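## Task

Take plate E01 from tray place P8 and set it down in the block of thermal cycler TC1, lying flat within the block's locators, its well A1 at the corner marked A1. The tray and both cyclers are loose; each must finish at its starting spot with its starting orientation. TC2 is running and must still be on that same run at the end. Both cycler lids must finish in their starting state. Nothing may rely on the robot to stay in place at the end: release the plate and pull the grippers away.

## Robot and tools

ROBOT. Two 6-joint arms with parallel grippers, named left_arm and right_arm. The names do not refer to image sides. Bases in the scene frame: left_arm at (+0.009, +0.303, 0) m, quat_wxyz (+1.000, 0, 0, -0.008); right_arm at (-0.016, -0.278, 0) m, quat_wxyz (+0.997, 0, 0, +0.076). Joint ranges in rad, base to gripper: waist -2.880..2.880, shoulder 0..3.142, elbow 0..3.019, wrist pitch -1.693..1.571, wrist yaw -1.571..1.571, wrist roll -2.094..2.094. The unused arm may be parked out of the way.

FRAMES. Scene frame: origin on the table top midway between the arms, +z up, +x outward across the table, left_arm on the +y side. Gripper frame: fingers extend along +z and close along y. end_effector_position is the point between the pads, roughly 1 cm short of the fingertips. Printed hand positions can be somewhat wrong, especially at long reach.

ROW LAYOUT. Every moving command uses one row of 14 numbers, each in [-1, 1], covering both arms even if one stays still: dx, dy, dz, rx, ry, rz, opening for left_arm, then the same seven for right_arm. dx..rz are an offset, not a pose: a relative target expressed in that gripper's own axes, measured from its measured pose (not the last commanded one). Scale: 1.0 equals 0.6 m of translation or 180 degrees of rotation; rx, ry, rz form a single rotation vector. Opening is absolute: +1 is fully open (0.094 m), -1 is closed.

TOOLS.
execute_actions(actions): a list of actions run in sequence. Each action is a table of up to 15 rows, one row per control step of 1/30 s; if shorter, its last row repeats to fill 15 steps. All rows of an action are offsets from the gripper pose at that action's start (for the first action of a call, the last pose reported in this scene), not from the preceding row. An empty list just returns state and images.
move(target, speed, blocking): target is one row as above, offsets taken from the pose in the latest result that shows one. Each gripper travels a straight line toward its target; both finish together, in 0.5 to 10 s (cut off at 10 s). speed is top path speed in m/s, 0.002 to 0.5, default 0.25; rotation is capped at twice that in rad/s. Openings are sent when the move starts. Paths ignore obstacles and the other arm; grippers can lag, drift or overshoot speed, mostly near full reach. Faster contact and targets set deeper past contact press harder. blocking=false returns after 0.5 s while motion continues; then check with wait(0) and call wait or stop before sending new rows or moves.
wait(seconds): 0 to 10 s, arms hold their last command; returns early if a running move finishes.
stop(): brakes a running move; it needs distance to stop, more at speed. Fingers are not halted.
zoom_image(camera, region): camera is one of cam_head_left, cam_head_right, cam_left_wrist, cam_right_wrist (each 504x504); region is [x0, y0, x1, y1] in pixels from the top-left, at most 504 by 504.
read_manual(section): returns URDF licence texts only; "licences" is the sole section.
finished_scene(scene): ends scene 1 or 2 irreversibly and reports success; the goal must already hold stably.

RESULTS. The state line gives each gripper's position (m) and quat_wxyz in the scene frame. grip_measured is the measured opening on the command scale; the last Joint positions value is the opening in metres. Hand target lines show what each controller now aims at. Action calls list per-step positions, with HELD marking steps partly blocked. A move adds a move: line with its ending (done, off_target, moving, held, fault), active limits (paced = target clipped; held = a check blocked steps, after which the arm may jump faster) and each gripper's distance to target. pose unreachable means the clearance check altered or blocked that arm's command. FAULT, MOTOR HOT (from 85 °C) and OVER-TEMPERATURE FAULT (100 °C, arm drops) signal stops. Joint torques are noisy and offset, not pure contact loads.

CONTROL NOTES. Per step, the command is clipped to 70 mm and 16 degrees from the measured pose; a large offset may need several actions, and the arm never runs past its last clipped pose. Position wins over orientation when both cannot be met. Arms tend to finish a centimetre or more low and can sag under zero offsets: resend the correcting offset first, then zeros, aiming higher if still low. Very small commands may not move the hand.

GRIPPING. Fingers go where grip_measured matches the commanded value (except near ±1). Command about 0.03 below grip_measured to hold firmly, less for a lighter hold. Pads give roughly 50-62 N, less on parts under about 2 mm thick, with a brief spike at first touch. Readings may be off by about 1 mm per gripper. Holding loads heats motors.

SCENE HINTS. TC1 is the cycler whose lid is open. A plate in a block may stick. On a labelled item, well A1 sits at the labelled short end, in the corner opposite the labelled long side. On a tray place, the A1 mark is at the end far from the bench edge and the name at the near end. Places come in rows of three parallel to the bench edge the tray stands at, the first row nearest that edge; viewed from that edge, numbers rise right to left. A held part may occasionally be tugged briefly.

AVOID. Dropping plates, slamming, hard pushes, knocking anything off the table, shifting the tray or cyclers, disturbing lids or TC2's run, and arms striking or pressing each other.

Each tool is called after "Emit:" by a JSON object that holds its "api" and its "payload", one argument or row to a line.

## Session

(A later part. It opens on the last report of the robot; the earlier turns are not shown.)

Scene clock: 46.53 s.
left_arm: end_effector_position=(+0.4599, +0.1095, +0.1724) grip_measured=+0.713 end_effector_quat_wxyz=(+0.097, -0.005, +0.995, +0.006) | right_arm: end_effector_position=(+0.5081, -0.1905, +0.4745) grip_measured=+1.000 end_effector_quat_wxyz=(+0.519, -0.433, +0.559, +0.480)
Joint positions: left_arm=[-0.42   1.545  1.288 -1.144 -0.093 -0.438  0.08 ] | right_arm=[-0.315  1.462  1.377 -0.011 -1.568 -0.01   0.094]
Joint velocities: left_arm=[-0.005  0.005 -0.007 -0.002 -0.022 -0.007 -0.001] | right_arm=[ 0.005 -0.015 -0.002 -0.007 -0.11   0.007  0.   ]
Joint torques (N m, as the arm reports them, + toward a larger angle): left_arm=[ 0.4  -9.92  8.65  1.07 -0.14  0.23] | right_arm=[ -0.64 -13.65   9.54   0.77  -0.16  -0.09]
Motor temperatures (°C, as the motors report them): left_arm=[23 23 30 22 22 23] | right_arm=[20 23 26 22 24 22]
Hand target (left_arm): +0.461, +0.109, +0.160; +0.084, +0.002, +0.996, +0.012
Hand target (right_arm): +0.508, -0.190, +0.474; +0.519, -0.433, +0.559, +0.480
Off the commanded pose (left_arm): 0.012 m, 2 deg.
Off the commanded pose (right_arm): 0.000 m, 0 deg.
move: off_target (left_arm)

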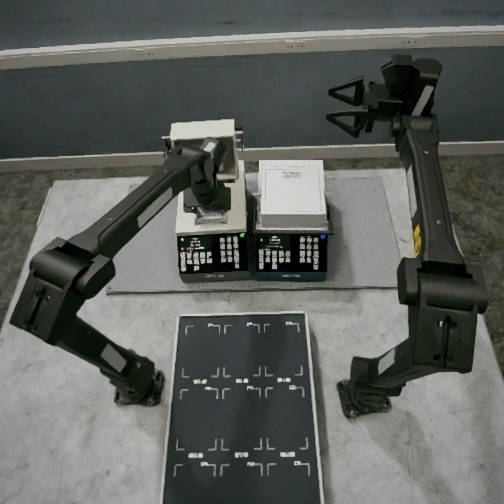

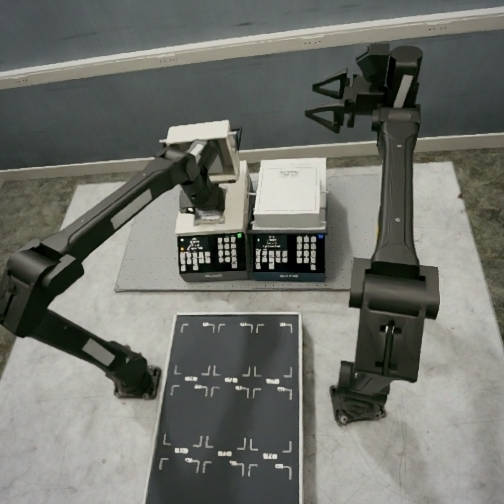

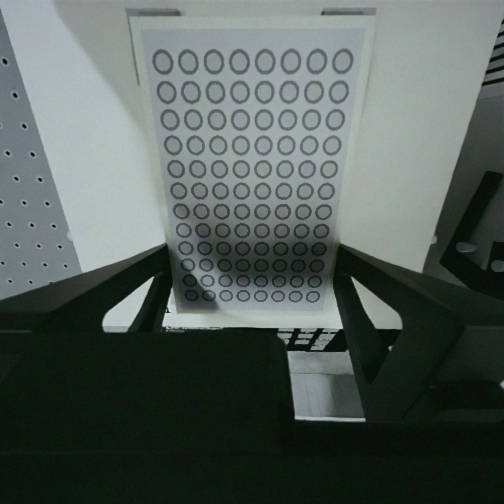

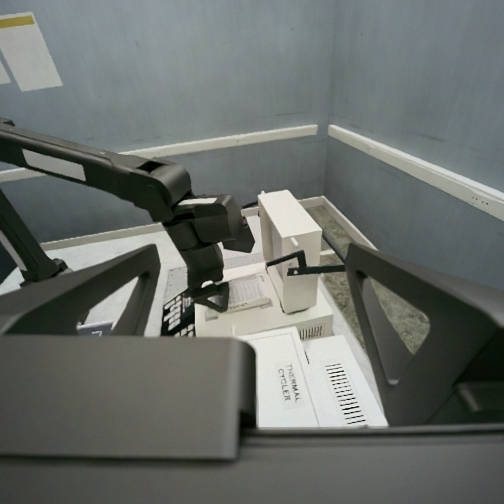

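Emit:
{"api": "move", "payload": {
  "target": [-0.0092,0.0045,0.0122,-0.0003,-0.0008,-0.0035,0.66,0,0,0,0,0,0,1],
  "speed": 0.012
}}

Emit:
{"api": "zoom_image", "payload": {
  "camera": "cam_left_wrist",
  "region": [100,0,410,100]
}}

Emit:
{"api": "zoom_image", "payload": {
  "camera": "cam_head_left",
  "region": [165,180,255,250]
}}

Scene clock: 48.60 s.
left_arm: end_effector_position=(+0.4610, +0.1101, +0.1725) grip_measured=+0.713 end_effector_quat_wxyz=(+0.098, -0.006, +0.995, +0.005) | right_arm: end_effector_position=(+0.5081, -0.1905, +0.4745) grip_measured=+1.000 end_effector_quat_wxyz=(+0.519, -0.433, +0.559, +0.480)
Joint positions: left_arm=[-0.418  1.545  1.288 -1.14  -0.093 -0.437  0.08 ] | right_arm=[-0.315  1.462  1.377 -0.011 -1.568 -0.01   0.094]
Joint velocities: left_arm=[-0.005  0.005  0.002 -0.002  0.037 -0.066 -0.   ] | right_arm=[-0.005 -0.005 -0.007 -0.012  0.037 -0.007  0.   ]
Joint torques (N m, as the arm reports them, + toward a larger angle): left_arm=[  1.11 -11.05   8.58   1.62  -0.17   0.13] | right_arm=[ -1.29 -14.23   9.55   0.84  -0.18  -0.05]
Motor temperatures (°C, as the motors report them): left_arm=[23 23 29 22 22 23] | right_arm=[20 23 26 22 24 22]
Hand target (left_arm): +0.467, +0.112, +0.166; +0.098, -0.010, +0.995, +0.006
Hand target (right_arm): +0.508, -0.190, +0.474; +0.519, -0.433, +0.559, +0.480
Off the commanded pose (left_arm): 0.009 m, 1 deg.
Off the commanded pose (right_arm): 0.000 m, 0 deg.
move: done

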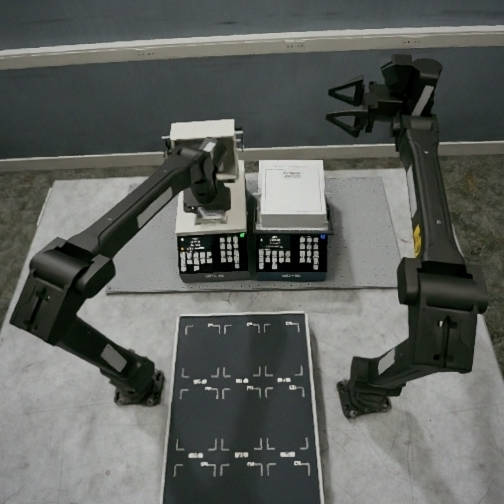

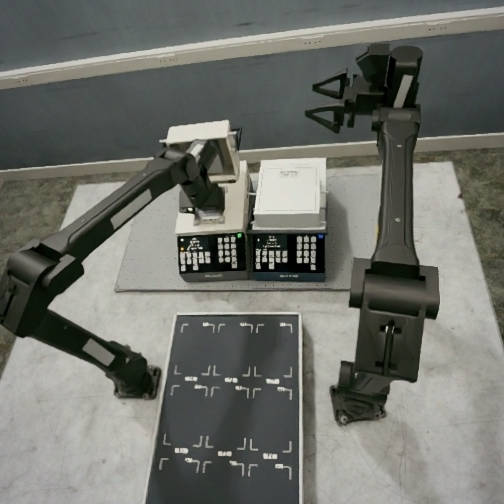

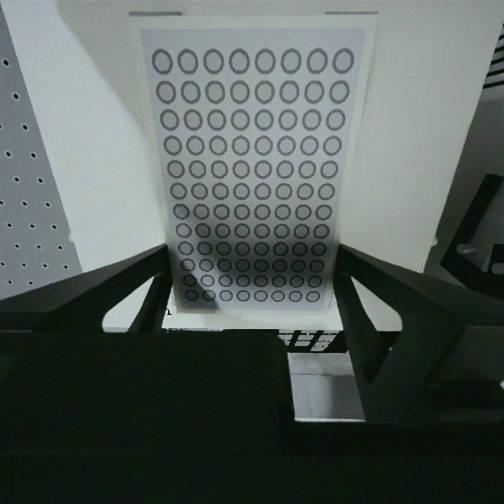

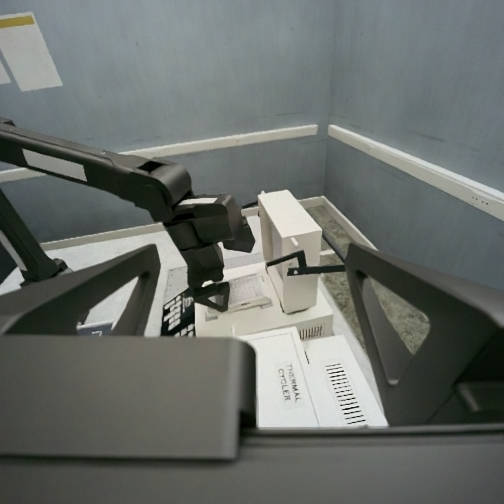

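Region (100, 0, 410, 100) of cam_left_wrist's 504x504 image, scaled by 1.626, with more detail than that image has; it fills the top 163 rows of this view, and the rest is white.

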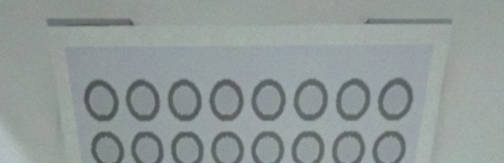

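Region (165, 180, 255, 250) of cam_head_left's 504x504 image, scaled by 5.600, with more detail than that image has.

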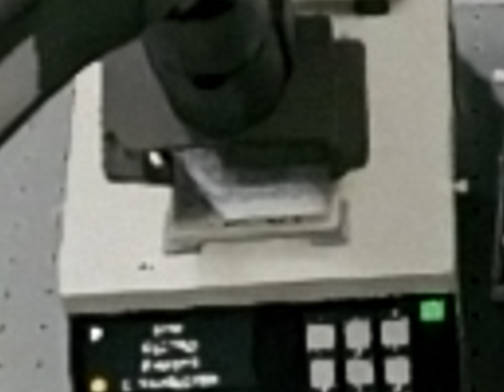

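Emit:
{"api": "move", "payload": {
  "target": [0.0035,-0.0015,0.0312,-0.0054,0.0115,0.0012,0.66,0,0,0,0,0,0,1],
  "speed": 0.012
}}

Emit:
{"api": "zoom_image", "payload": {
  "camera": "cam_left_wrist",
  "region": [100,0,410,100]
}}

Emit:
{"api": "zoom_image", "payload": {
  "camera": "cam_head_left",
  "region": [165,180,255,250]
}}

Emit:
{"api": "zoom_image", "payload": {
  "camera": "cam_right_wrist",
  "region": [170,230,300,340]
}}

Scene clock: 50.87 s.
left_arm: end_effector_position=(+0.4615, +0.1101, +0.1677) grip_measured=+0.713 end_effector_quat_wxyz=(+0.094, -0.005, +0.996, +0.008) | right_arm: end_effector_position=(+0.5081, -0.1905, +0.4745) grip_measured=+1.000 end_effector_quat_wxyz=(+0.519, -0.433, +0.559, +0.480)
Joint positions: left_arm=[-0.418  1.555  1.288 -1.14  -0.093 -0.437  0.08 ] | right_arm=[-0.315  1.462  1.377 -0.011 -1.568 -0.01   0.094]
Joint velocities: left_arm=[-0.005 -0.005 -0.007 -0.007 -0.051  0.022 -0.001] | right_arm=[-0.005 -0.015 -0.012 -0.012  0.007  0.037  0.   ]
Joint torques (N m, as the arm reports them, + toward a larger angle): left_arm=[ 0.52 -9.72  8.73  0.99 -0.09  0.12] | right_arm=[ -0.58 -14.06   9.65   0.92  -0.16  -0.07]
Motor temperatures (°C, as the motors report them): left_arm=[23 23 29 22 22 23] | right_arm=[20 23 26 22 24 22]
Hand target (left_arm): +0.463, +0.109, +0.154; +0.080, -0.005, +0.997, +0.013
Hand target (right_arm): +0.508, -0.190, +0.474; +0.519, -0.433, +0.559, +0.480
Off the commanded pose (left_arm): 0.014 m, 2 deg.
Off the commanded pose (right_arm): 0.000 m, 0 deg.
move: off_target (left_arm)

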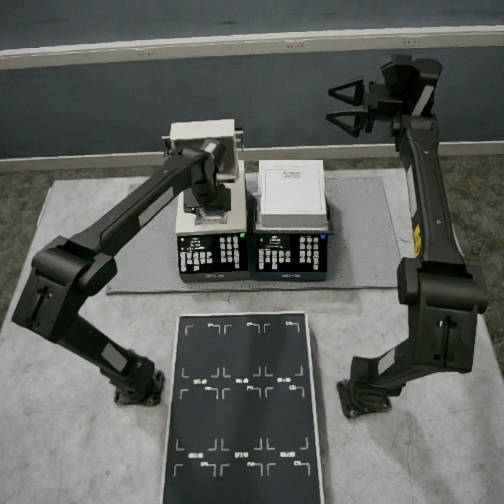

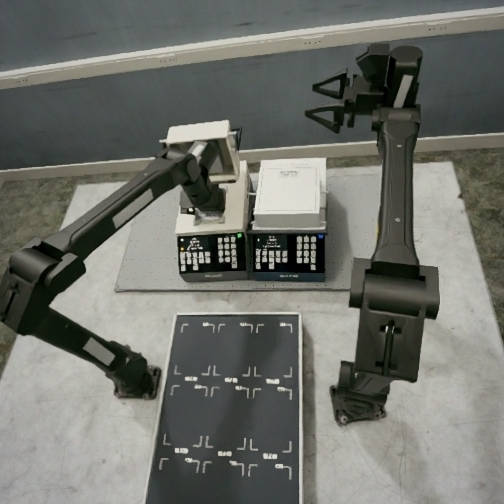

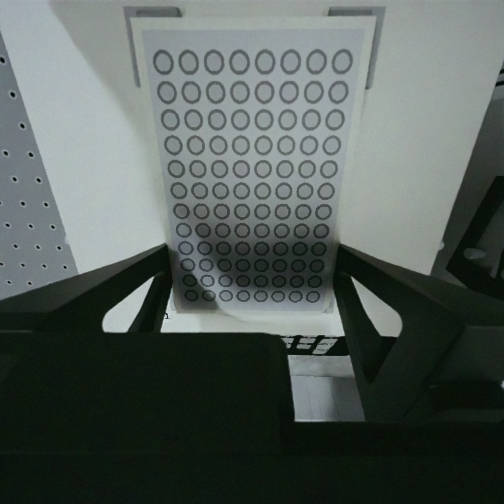

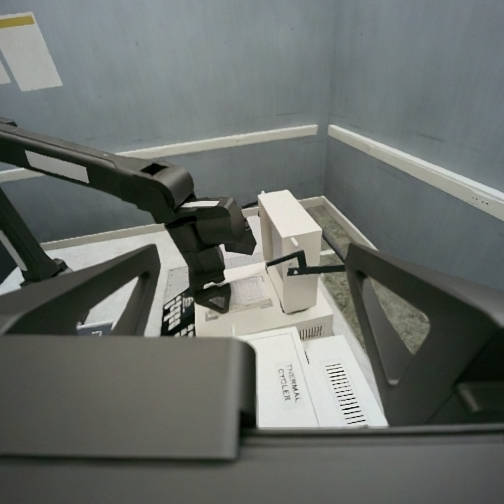

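Region (100, 0, 410, 100) of cam_left_wrist's 504x504 image, scaled by 1.626, with more detail than that image has; it fills the top 163 rows of this view, and the rest is white.

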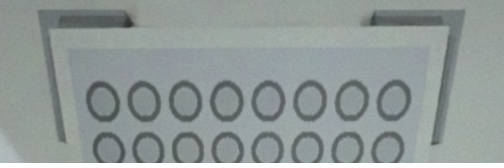

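Region (165, 180, 255, 250) of cam_head_left's 504x504 image, scaled by 5.600, with more detail than that image has.

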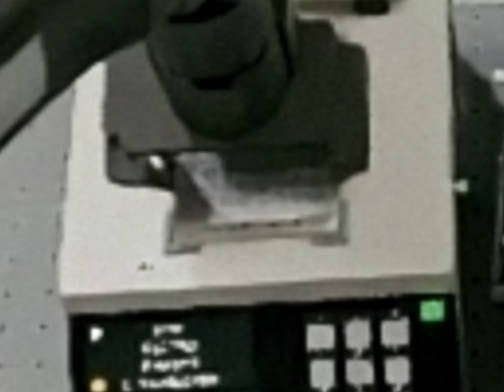

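Region (170, 230, 300, 340) of cam_right_wrist's 504x504 image, scaled by 3.877, with more detail than that image has; it fills the top 426 rows of this view, and the rest is white.

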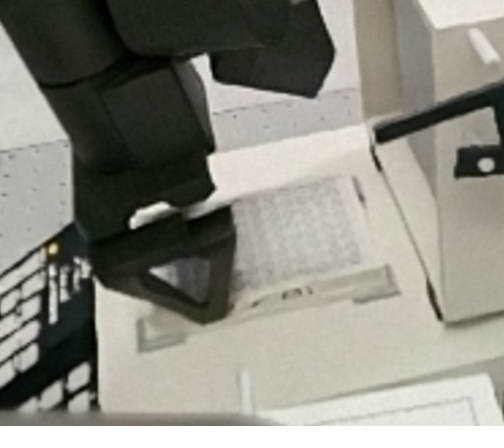

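Emit:
{"api": "execute_actions", "payload": {
  "actions": [
    [[0,0,0,0,0,0,0.68,0,0,0,0,0,0,1],[0,0,0,0,0,0,0.69,0,0,0,0,0,0,1],[0,0,0,0,0,0,0.70,0,0,0,0,0,0,1],[0,0,0,0,0,0,0.71,0,0,0,0,0,0,1],[0,0,0,0,0,0,0.72,0,0,0,0,0,0,1],[0,0,0,0,0,0,0.74,0,0,0,0,0,0,1],[0,0,0,0,0,0,0.77,0,0,0,0,0,0,1],[0,0,0,0,0,0,0.80,0,0,0,0,0,0,1],[0,0,0,0,0,0,0.84,0,0,0,0,0,0,1],[0,0,0,0,0,0,0.88,0,0,0,0,0,0,1],[0,0,0,0,0,0,0.92,0,0,0,0,0,0,1],[0,0,0,0,0,0,0.96,0,0,0,0,0,0,1],[0,0,0,0,0,0,1,0,0,0,0,0,0,1]]
  ]
}}

Scene clock: 51.80 s.
left_arm: end_effector_position=(+0.4613, +0.1103, +0.1674) grip_measured=+1.000 end_effector_quat_wxyz=(+0.093, -0.005, +0.996, +0.008) | right_arm: end_effector_position=(+0.5081, -0.1905, +0.4745) grip_measured=+1.000 end_effector_quat_wxyz=(+0.519, -0.433, +0.559, +0.480)
Joint positions: left_arm=[-0.418  1.555  1.287 -1.14  -0.094 -0.437  0.094] | right_arm=[-0.315  1.462  1.377 -0.011 -1.568 -0.01   0.094]
Joint velocities: left_arm=[ 0.005 -0.015  0.007  0.007  0.051  0.066  0.   ] | right_arm=[-0.015 -0.005 -0.007 -0.002 -0.007 -0.007  0.   ]
Joint torques (N m, as the arm reports them, + toward a larger angle): left_arm=[  0.18 -12.31   8.57   1.22  -0.16   0.11] | right_arm=[ -0.75 -14.85   9.46   0.94  -0.12  -0.09]
Motor temperatures (°C, as the motors report them): left_arm=[23 23 29 22 22 23] | right_arm=[20 23 26 22 24 22]
Hand target (left_arm): +0.461, +0.110, +0.168; +0.094, -0.005, +0.996, +0.008
Hand target (right_arm): +0.508, -0.190, +0.474; +0.519, -0.433, +0.559, +0.480
Off the commanded pose (left_arm): 0.000 m, 0 deg.
Off the commanded pose (right_arm): 0.000 m, 0 deg.
Step readings (end_effector_position):
0: left_arm (+0.4615, +0.1101, +0.1677) | right_arm (+0.5081, -0.1905, +0.4745)
1: left_arm (+0.4615, +0.1101, +0.1677) | right_arm (+0.5081, -0.1905, +0.4745)
2: left_arm (+0.4615, +0.1101, +0.1677) | right_arm (+0.5081, -0.1905, +0.4745)
4: left_arm (+0.4615, +0.1101, +0.1677) | right_arm (+0.5081, -0.1905, +0.4745)
8: left_arm (+0.4615, +0.1102, +0.1677) | right_arm (+0.5081, -0.1905, +0.4745)
15: end_effector_position above

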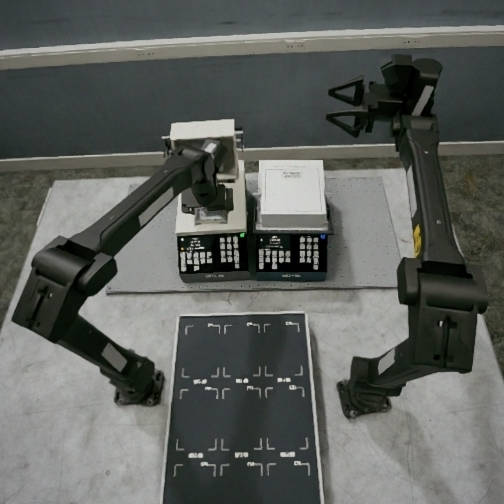

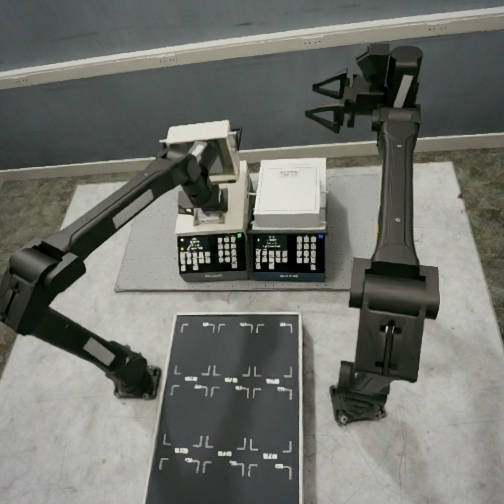

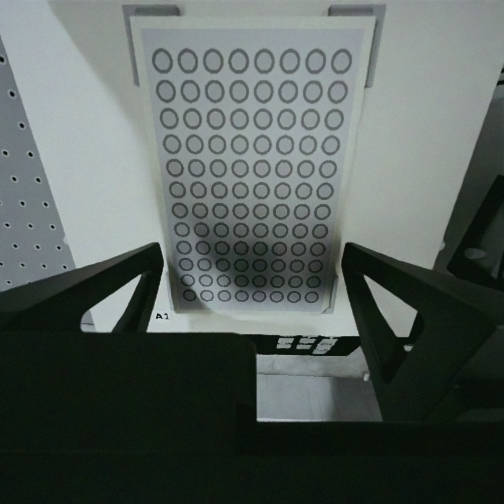

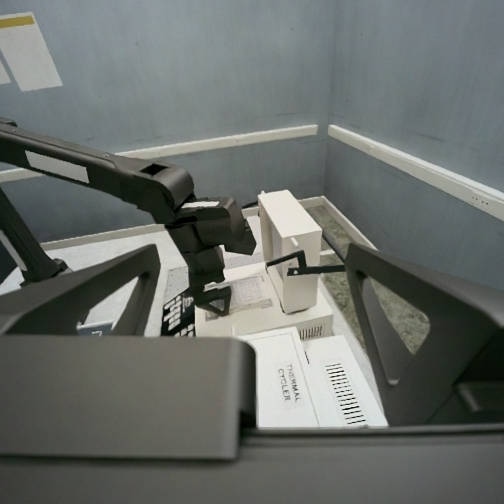

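Emit:
{"api": "move", "payload": {
  "target": [-0.0058,0.006,-0.094,0.016,-0.0347,-0.0035,1,0,0,0,0,0,0,1],
  "speed": 0.05
}}

Scene clock: 53.73 s.
left_arm: end_effector_position=(+0.4548, +0.1133, +0.2100) grip_measured=+1.000 end_effector_quat_wxyz=(+0.134, -0.007, +0.991, -0.011) | right_arm: end_effector_position=(+0.5081, -0.1905, +0.4745) grip_measured=+1.000 end_effector_quat_wxyz=(+0.519, -0.433, +0.559, +0.480)
Joint positions: left_arm=[-0.418  1.459  1.282 -1.14  -0.094 -0.437  0.094] | right_arm=[-0.315  1.462  1.377 -0.011 -1.568 -0.01   0.094]
Joint velocities: left_arm=[ 0.005  0.015 -0.007  0.017  0.081  0.022  0.   ] | right_arm=[ 0.005 -0.005 -0.007 -0.002 -0.037 -0.007  0.   ]
Joint torques (N m, as the arm reports them, + toward a larger angle): left_arm=[  0.05 -13.45   9.04   1.32  -0.29   0.13] | right_arm=[ -1.2  -14.65   9.6    0.95  -0.19  -0.15]
Motor temperatures (°C, as the motors report them): left_arm=[23 23 29 22 22 23] | right_arm=[20 23 26 22 24 22]
Hand target (left_arm): +0.453, +0.113, +0.223; +0.148, -0.008, +0.989, -0.016
Hand target (right_arm): +0.508, -0.190, +0.474; +0.519, -0.433, +0.559, +0.480
Off the commanded pose (left_arm): 0.014 m, 2 deg.
Off the commanded pose (right_arm): 0.000 m, 0 deg.
move: off_target (left_arm)

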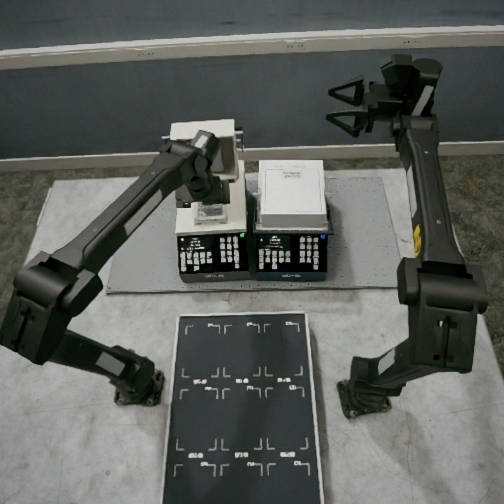

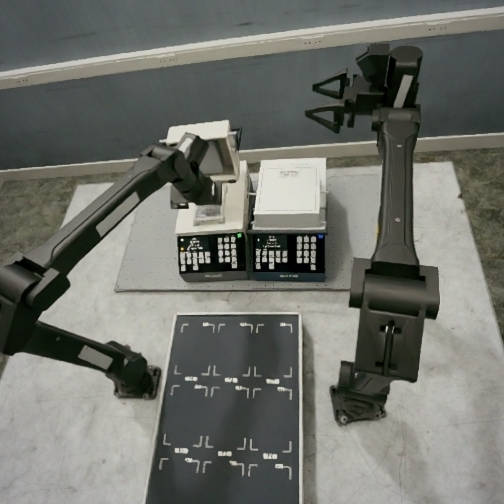

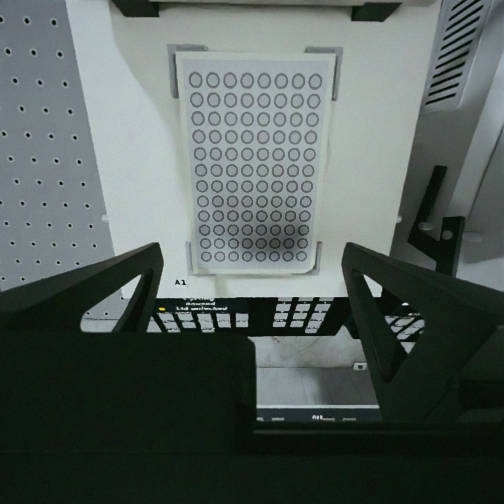

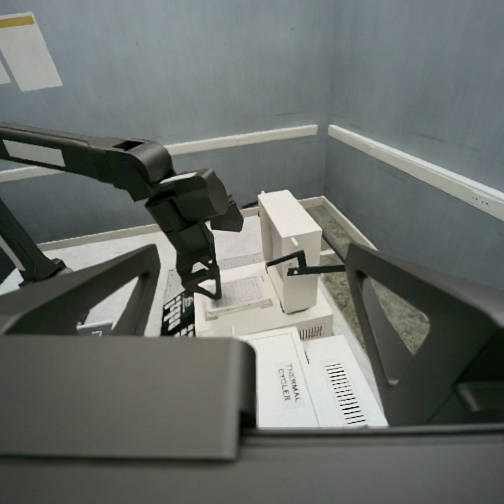

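Emit:
{"api": "move", "payload": {
  "target": [0.243,0.25,-0.177,0,-0.06,0,1,0,0,0,0,0,0,1],
  "speed": 0.15
}}

Emit:
{"api": "zoom_image", "payload": {
  "camera": "cam_head_right",
  "region": [160,150,260,250]
}}

Emit:
{"api": "zoom_image", "payload": {
  "camera": "cam_right_wrist",
  "region": [170,230,300,340]
}}

Scene clock: 56.53 s.
left_arm: end_effector_position=(+0.2823, +0.2582, +0.2677) grip_measured=+1.000 end_effector_quat_wxyz=(+0.231, -0.015, +0.973, -0.012) | right_arm: end_effector_position=(+0.5081, -0.1905, +0.4745) grip_measured=+1.000 end_effector_quat_wxyz=(+0.519, -0.433, +0.559, +0.480)
Joint positions: left_arm=[-0.192  0.745  0.877 -1.242 -0.077 -0.22   0.094] | right_arm=[-0.315  1.462  1.377 -0.011 -1.568 -0.01   0.094]
Joint velocities: left_arm=[ 0.005 -0.015 -0.007 -0.012 -0.022  0.066  0.   ] | right_arm=[-0.005 -0.005 -0.007 -0.002 -0.037 -0.066  0.   ]
Joint torques (N m, as the arm reports them, + toward a larger angle): left_arm=[ 0.8  -1.49  9.13  1.24  0.05  0.31] | right_arm=[ -0.76 -14.74   9.76   0.89  -0.16  -0.1 ]
Motor temperatures (°C, as the motors report them): left_arm=[23 23 29 22 23 23] | right_arm=[20 23 26 22 24 22]
Hand target (left_arm): +0.281, +0.260, +0.267; +0.227, -0.009, +0.974, -0.010
Hand target (right_arm): +0.508, -0.190, +0.474; +0.519, -0.433, +0.559, +0.480
Off the commanded pose (left_arm): 0.005 m, 1 deg.
Off the commanded pose (right_arm): 0.000 m, 0 deg.
move: done

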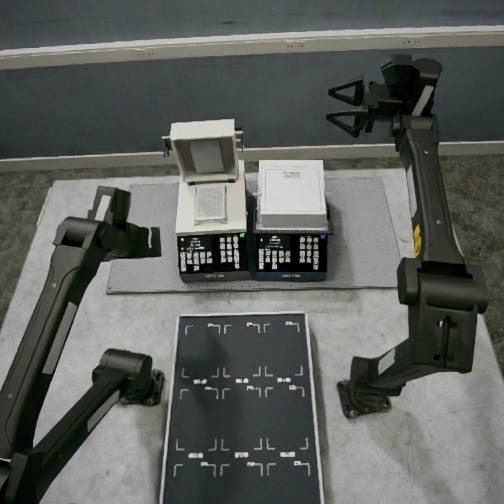

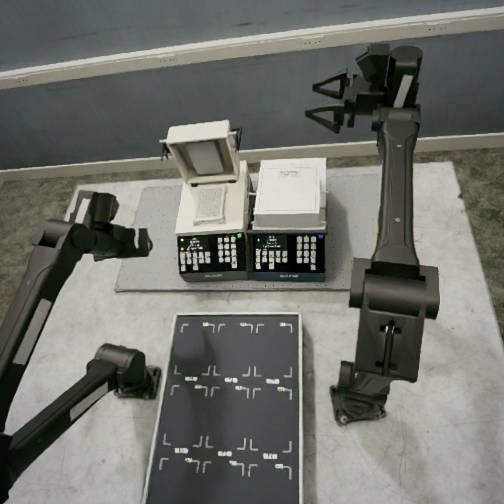

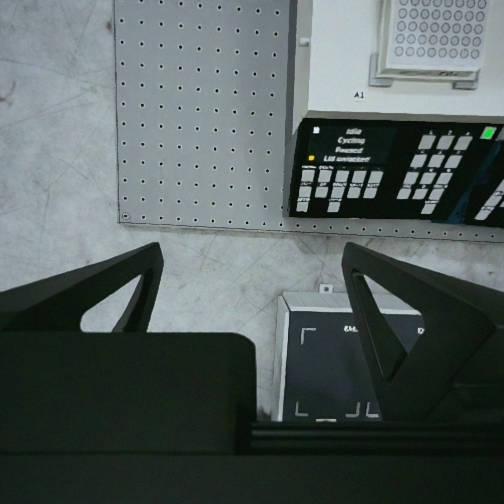

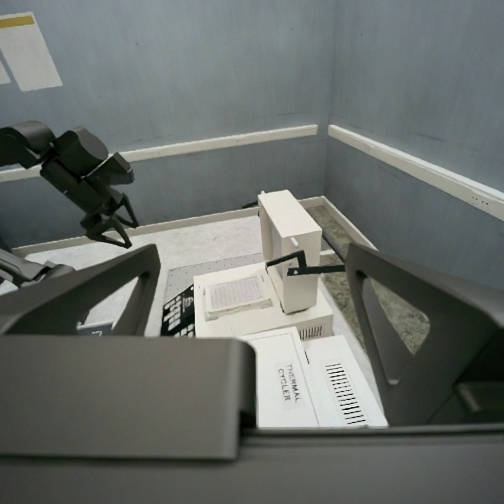

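Region (160, 150, 260, 250) of cam_head_right's 504x504 image, scaled by 5.040, with more detail than that image has.

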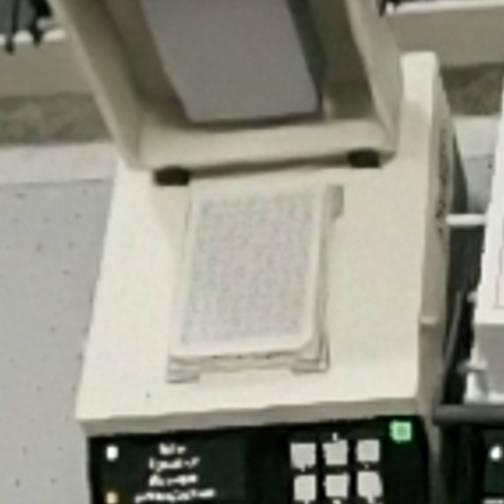

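Region (170, 230, 300, 340) of cam_right_wrist's 504x504 image, scaled by 3.877, with more detail than that image has; it fills the top 426 rows of this view, and the rest is white.

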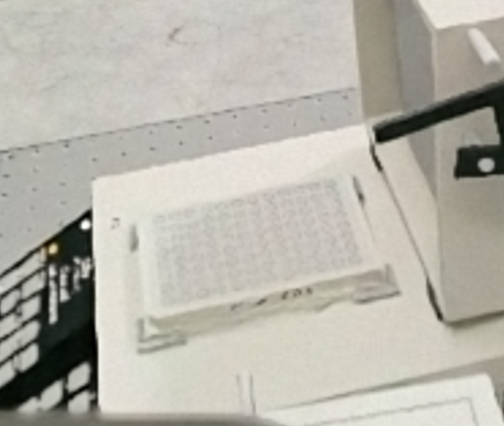

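Emit:
{"api": "zoom_image", "payload": {
  "camera": "cam_left_wrist",
  "region": [344,0,504,110]
}}

Region (344, 0, 504, 110) of cam_left_wrist's 504x504 image, scaled by 3.150, with more detail than that image has; it fills the top 346 rows of this view, and the rest is white.

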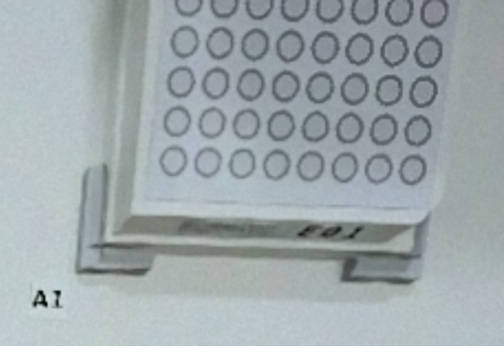

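Emit:
{"api": "finished_scene", "payload": {
  "scene": 2
}}

The scene is finished: the task was done.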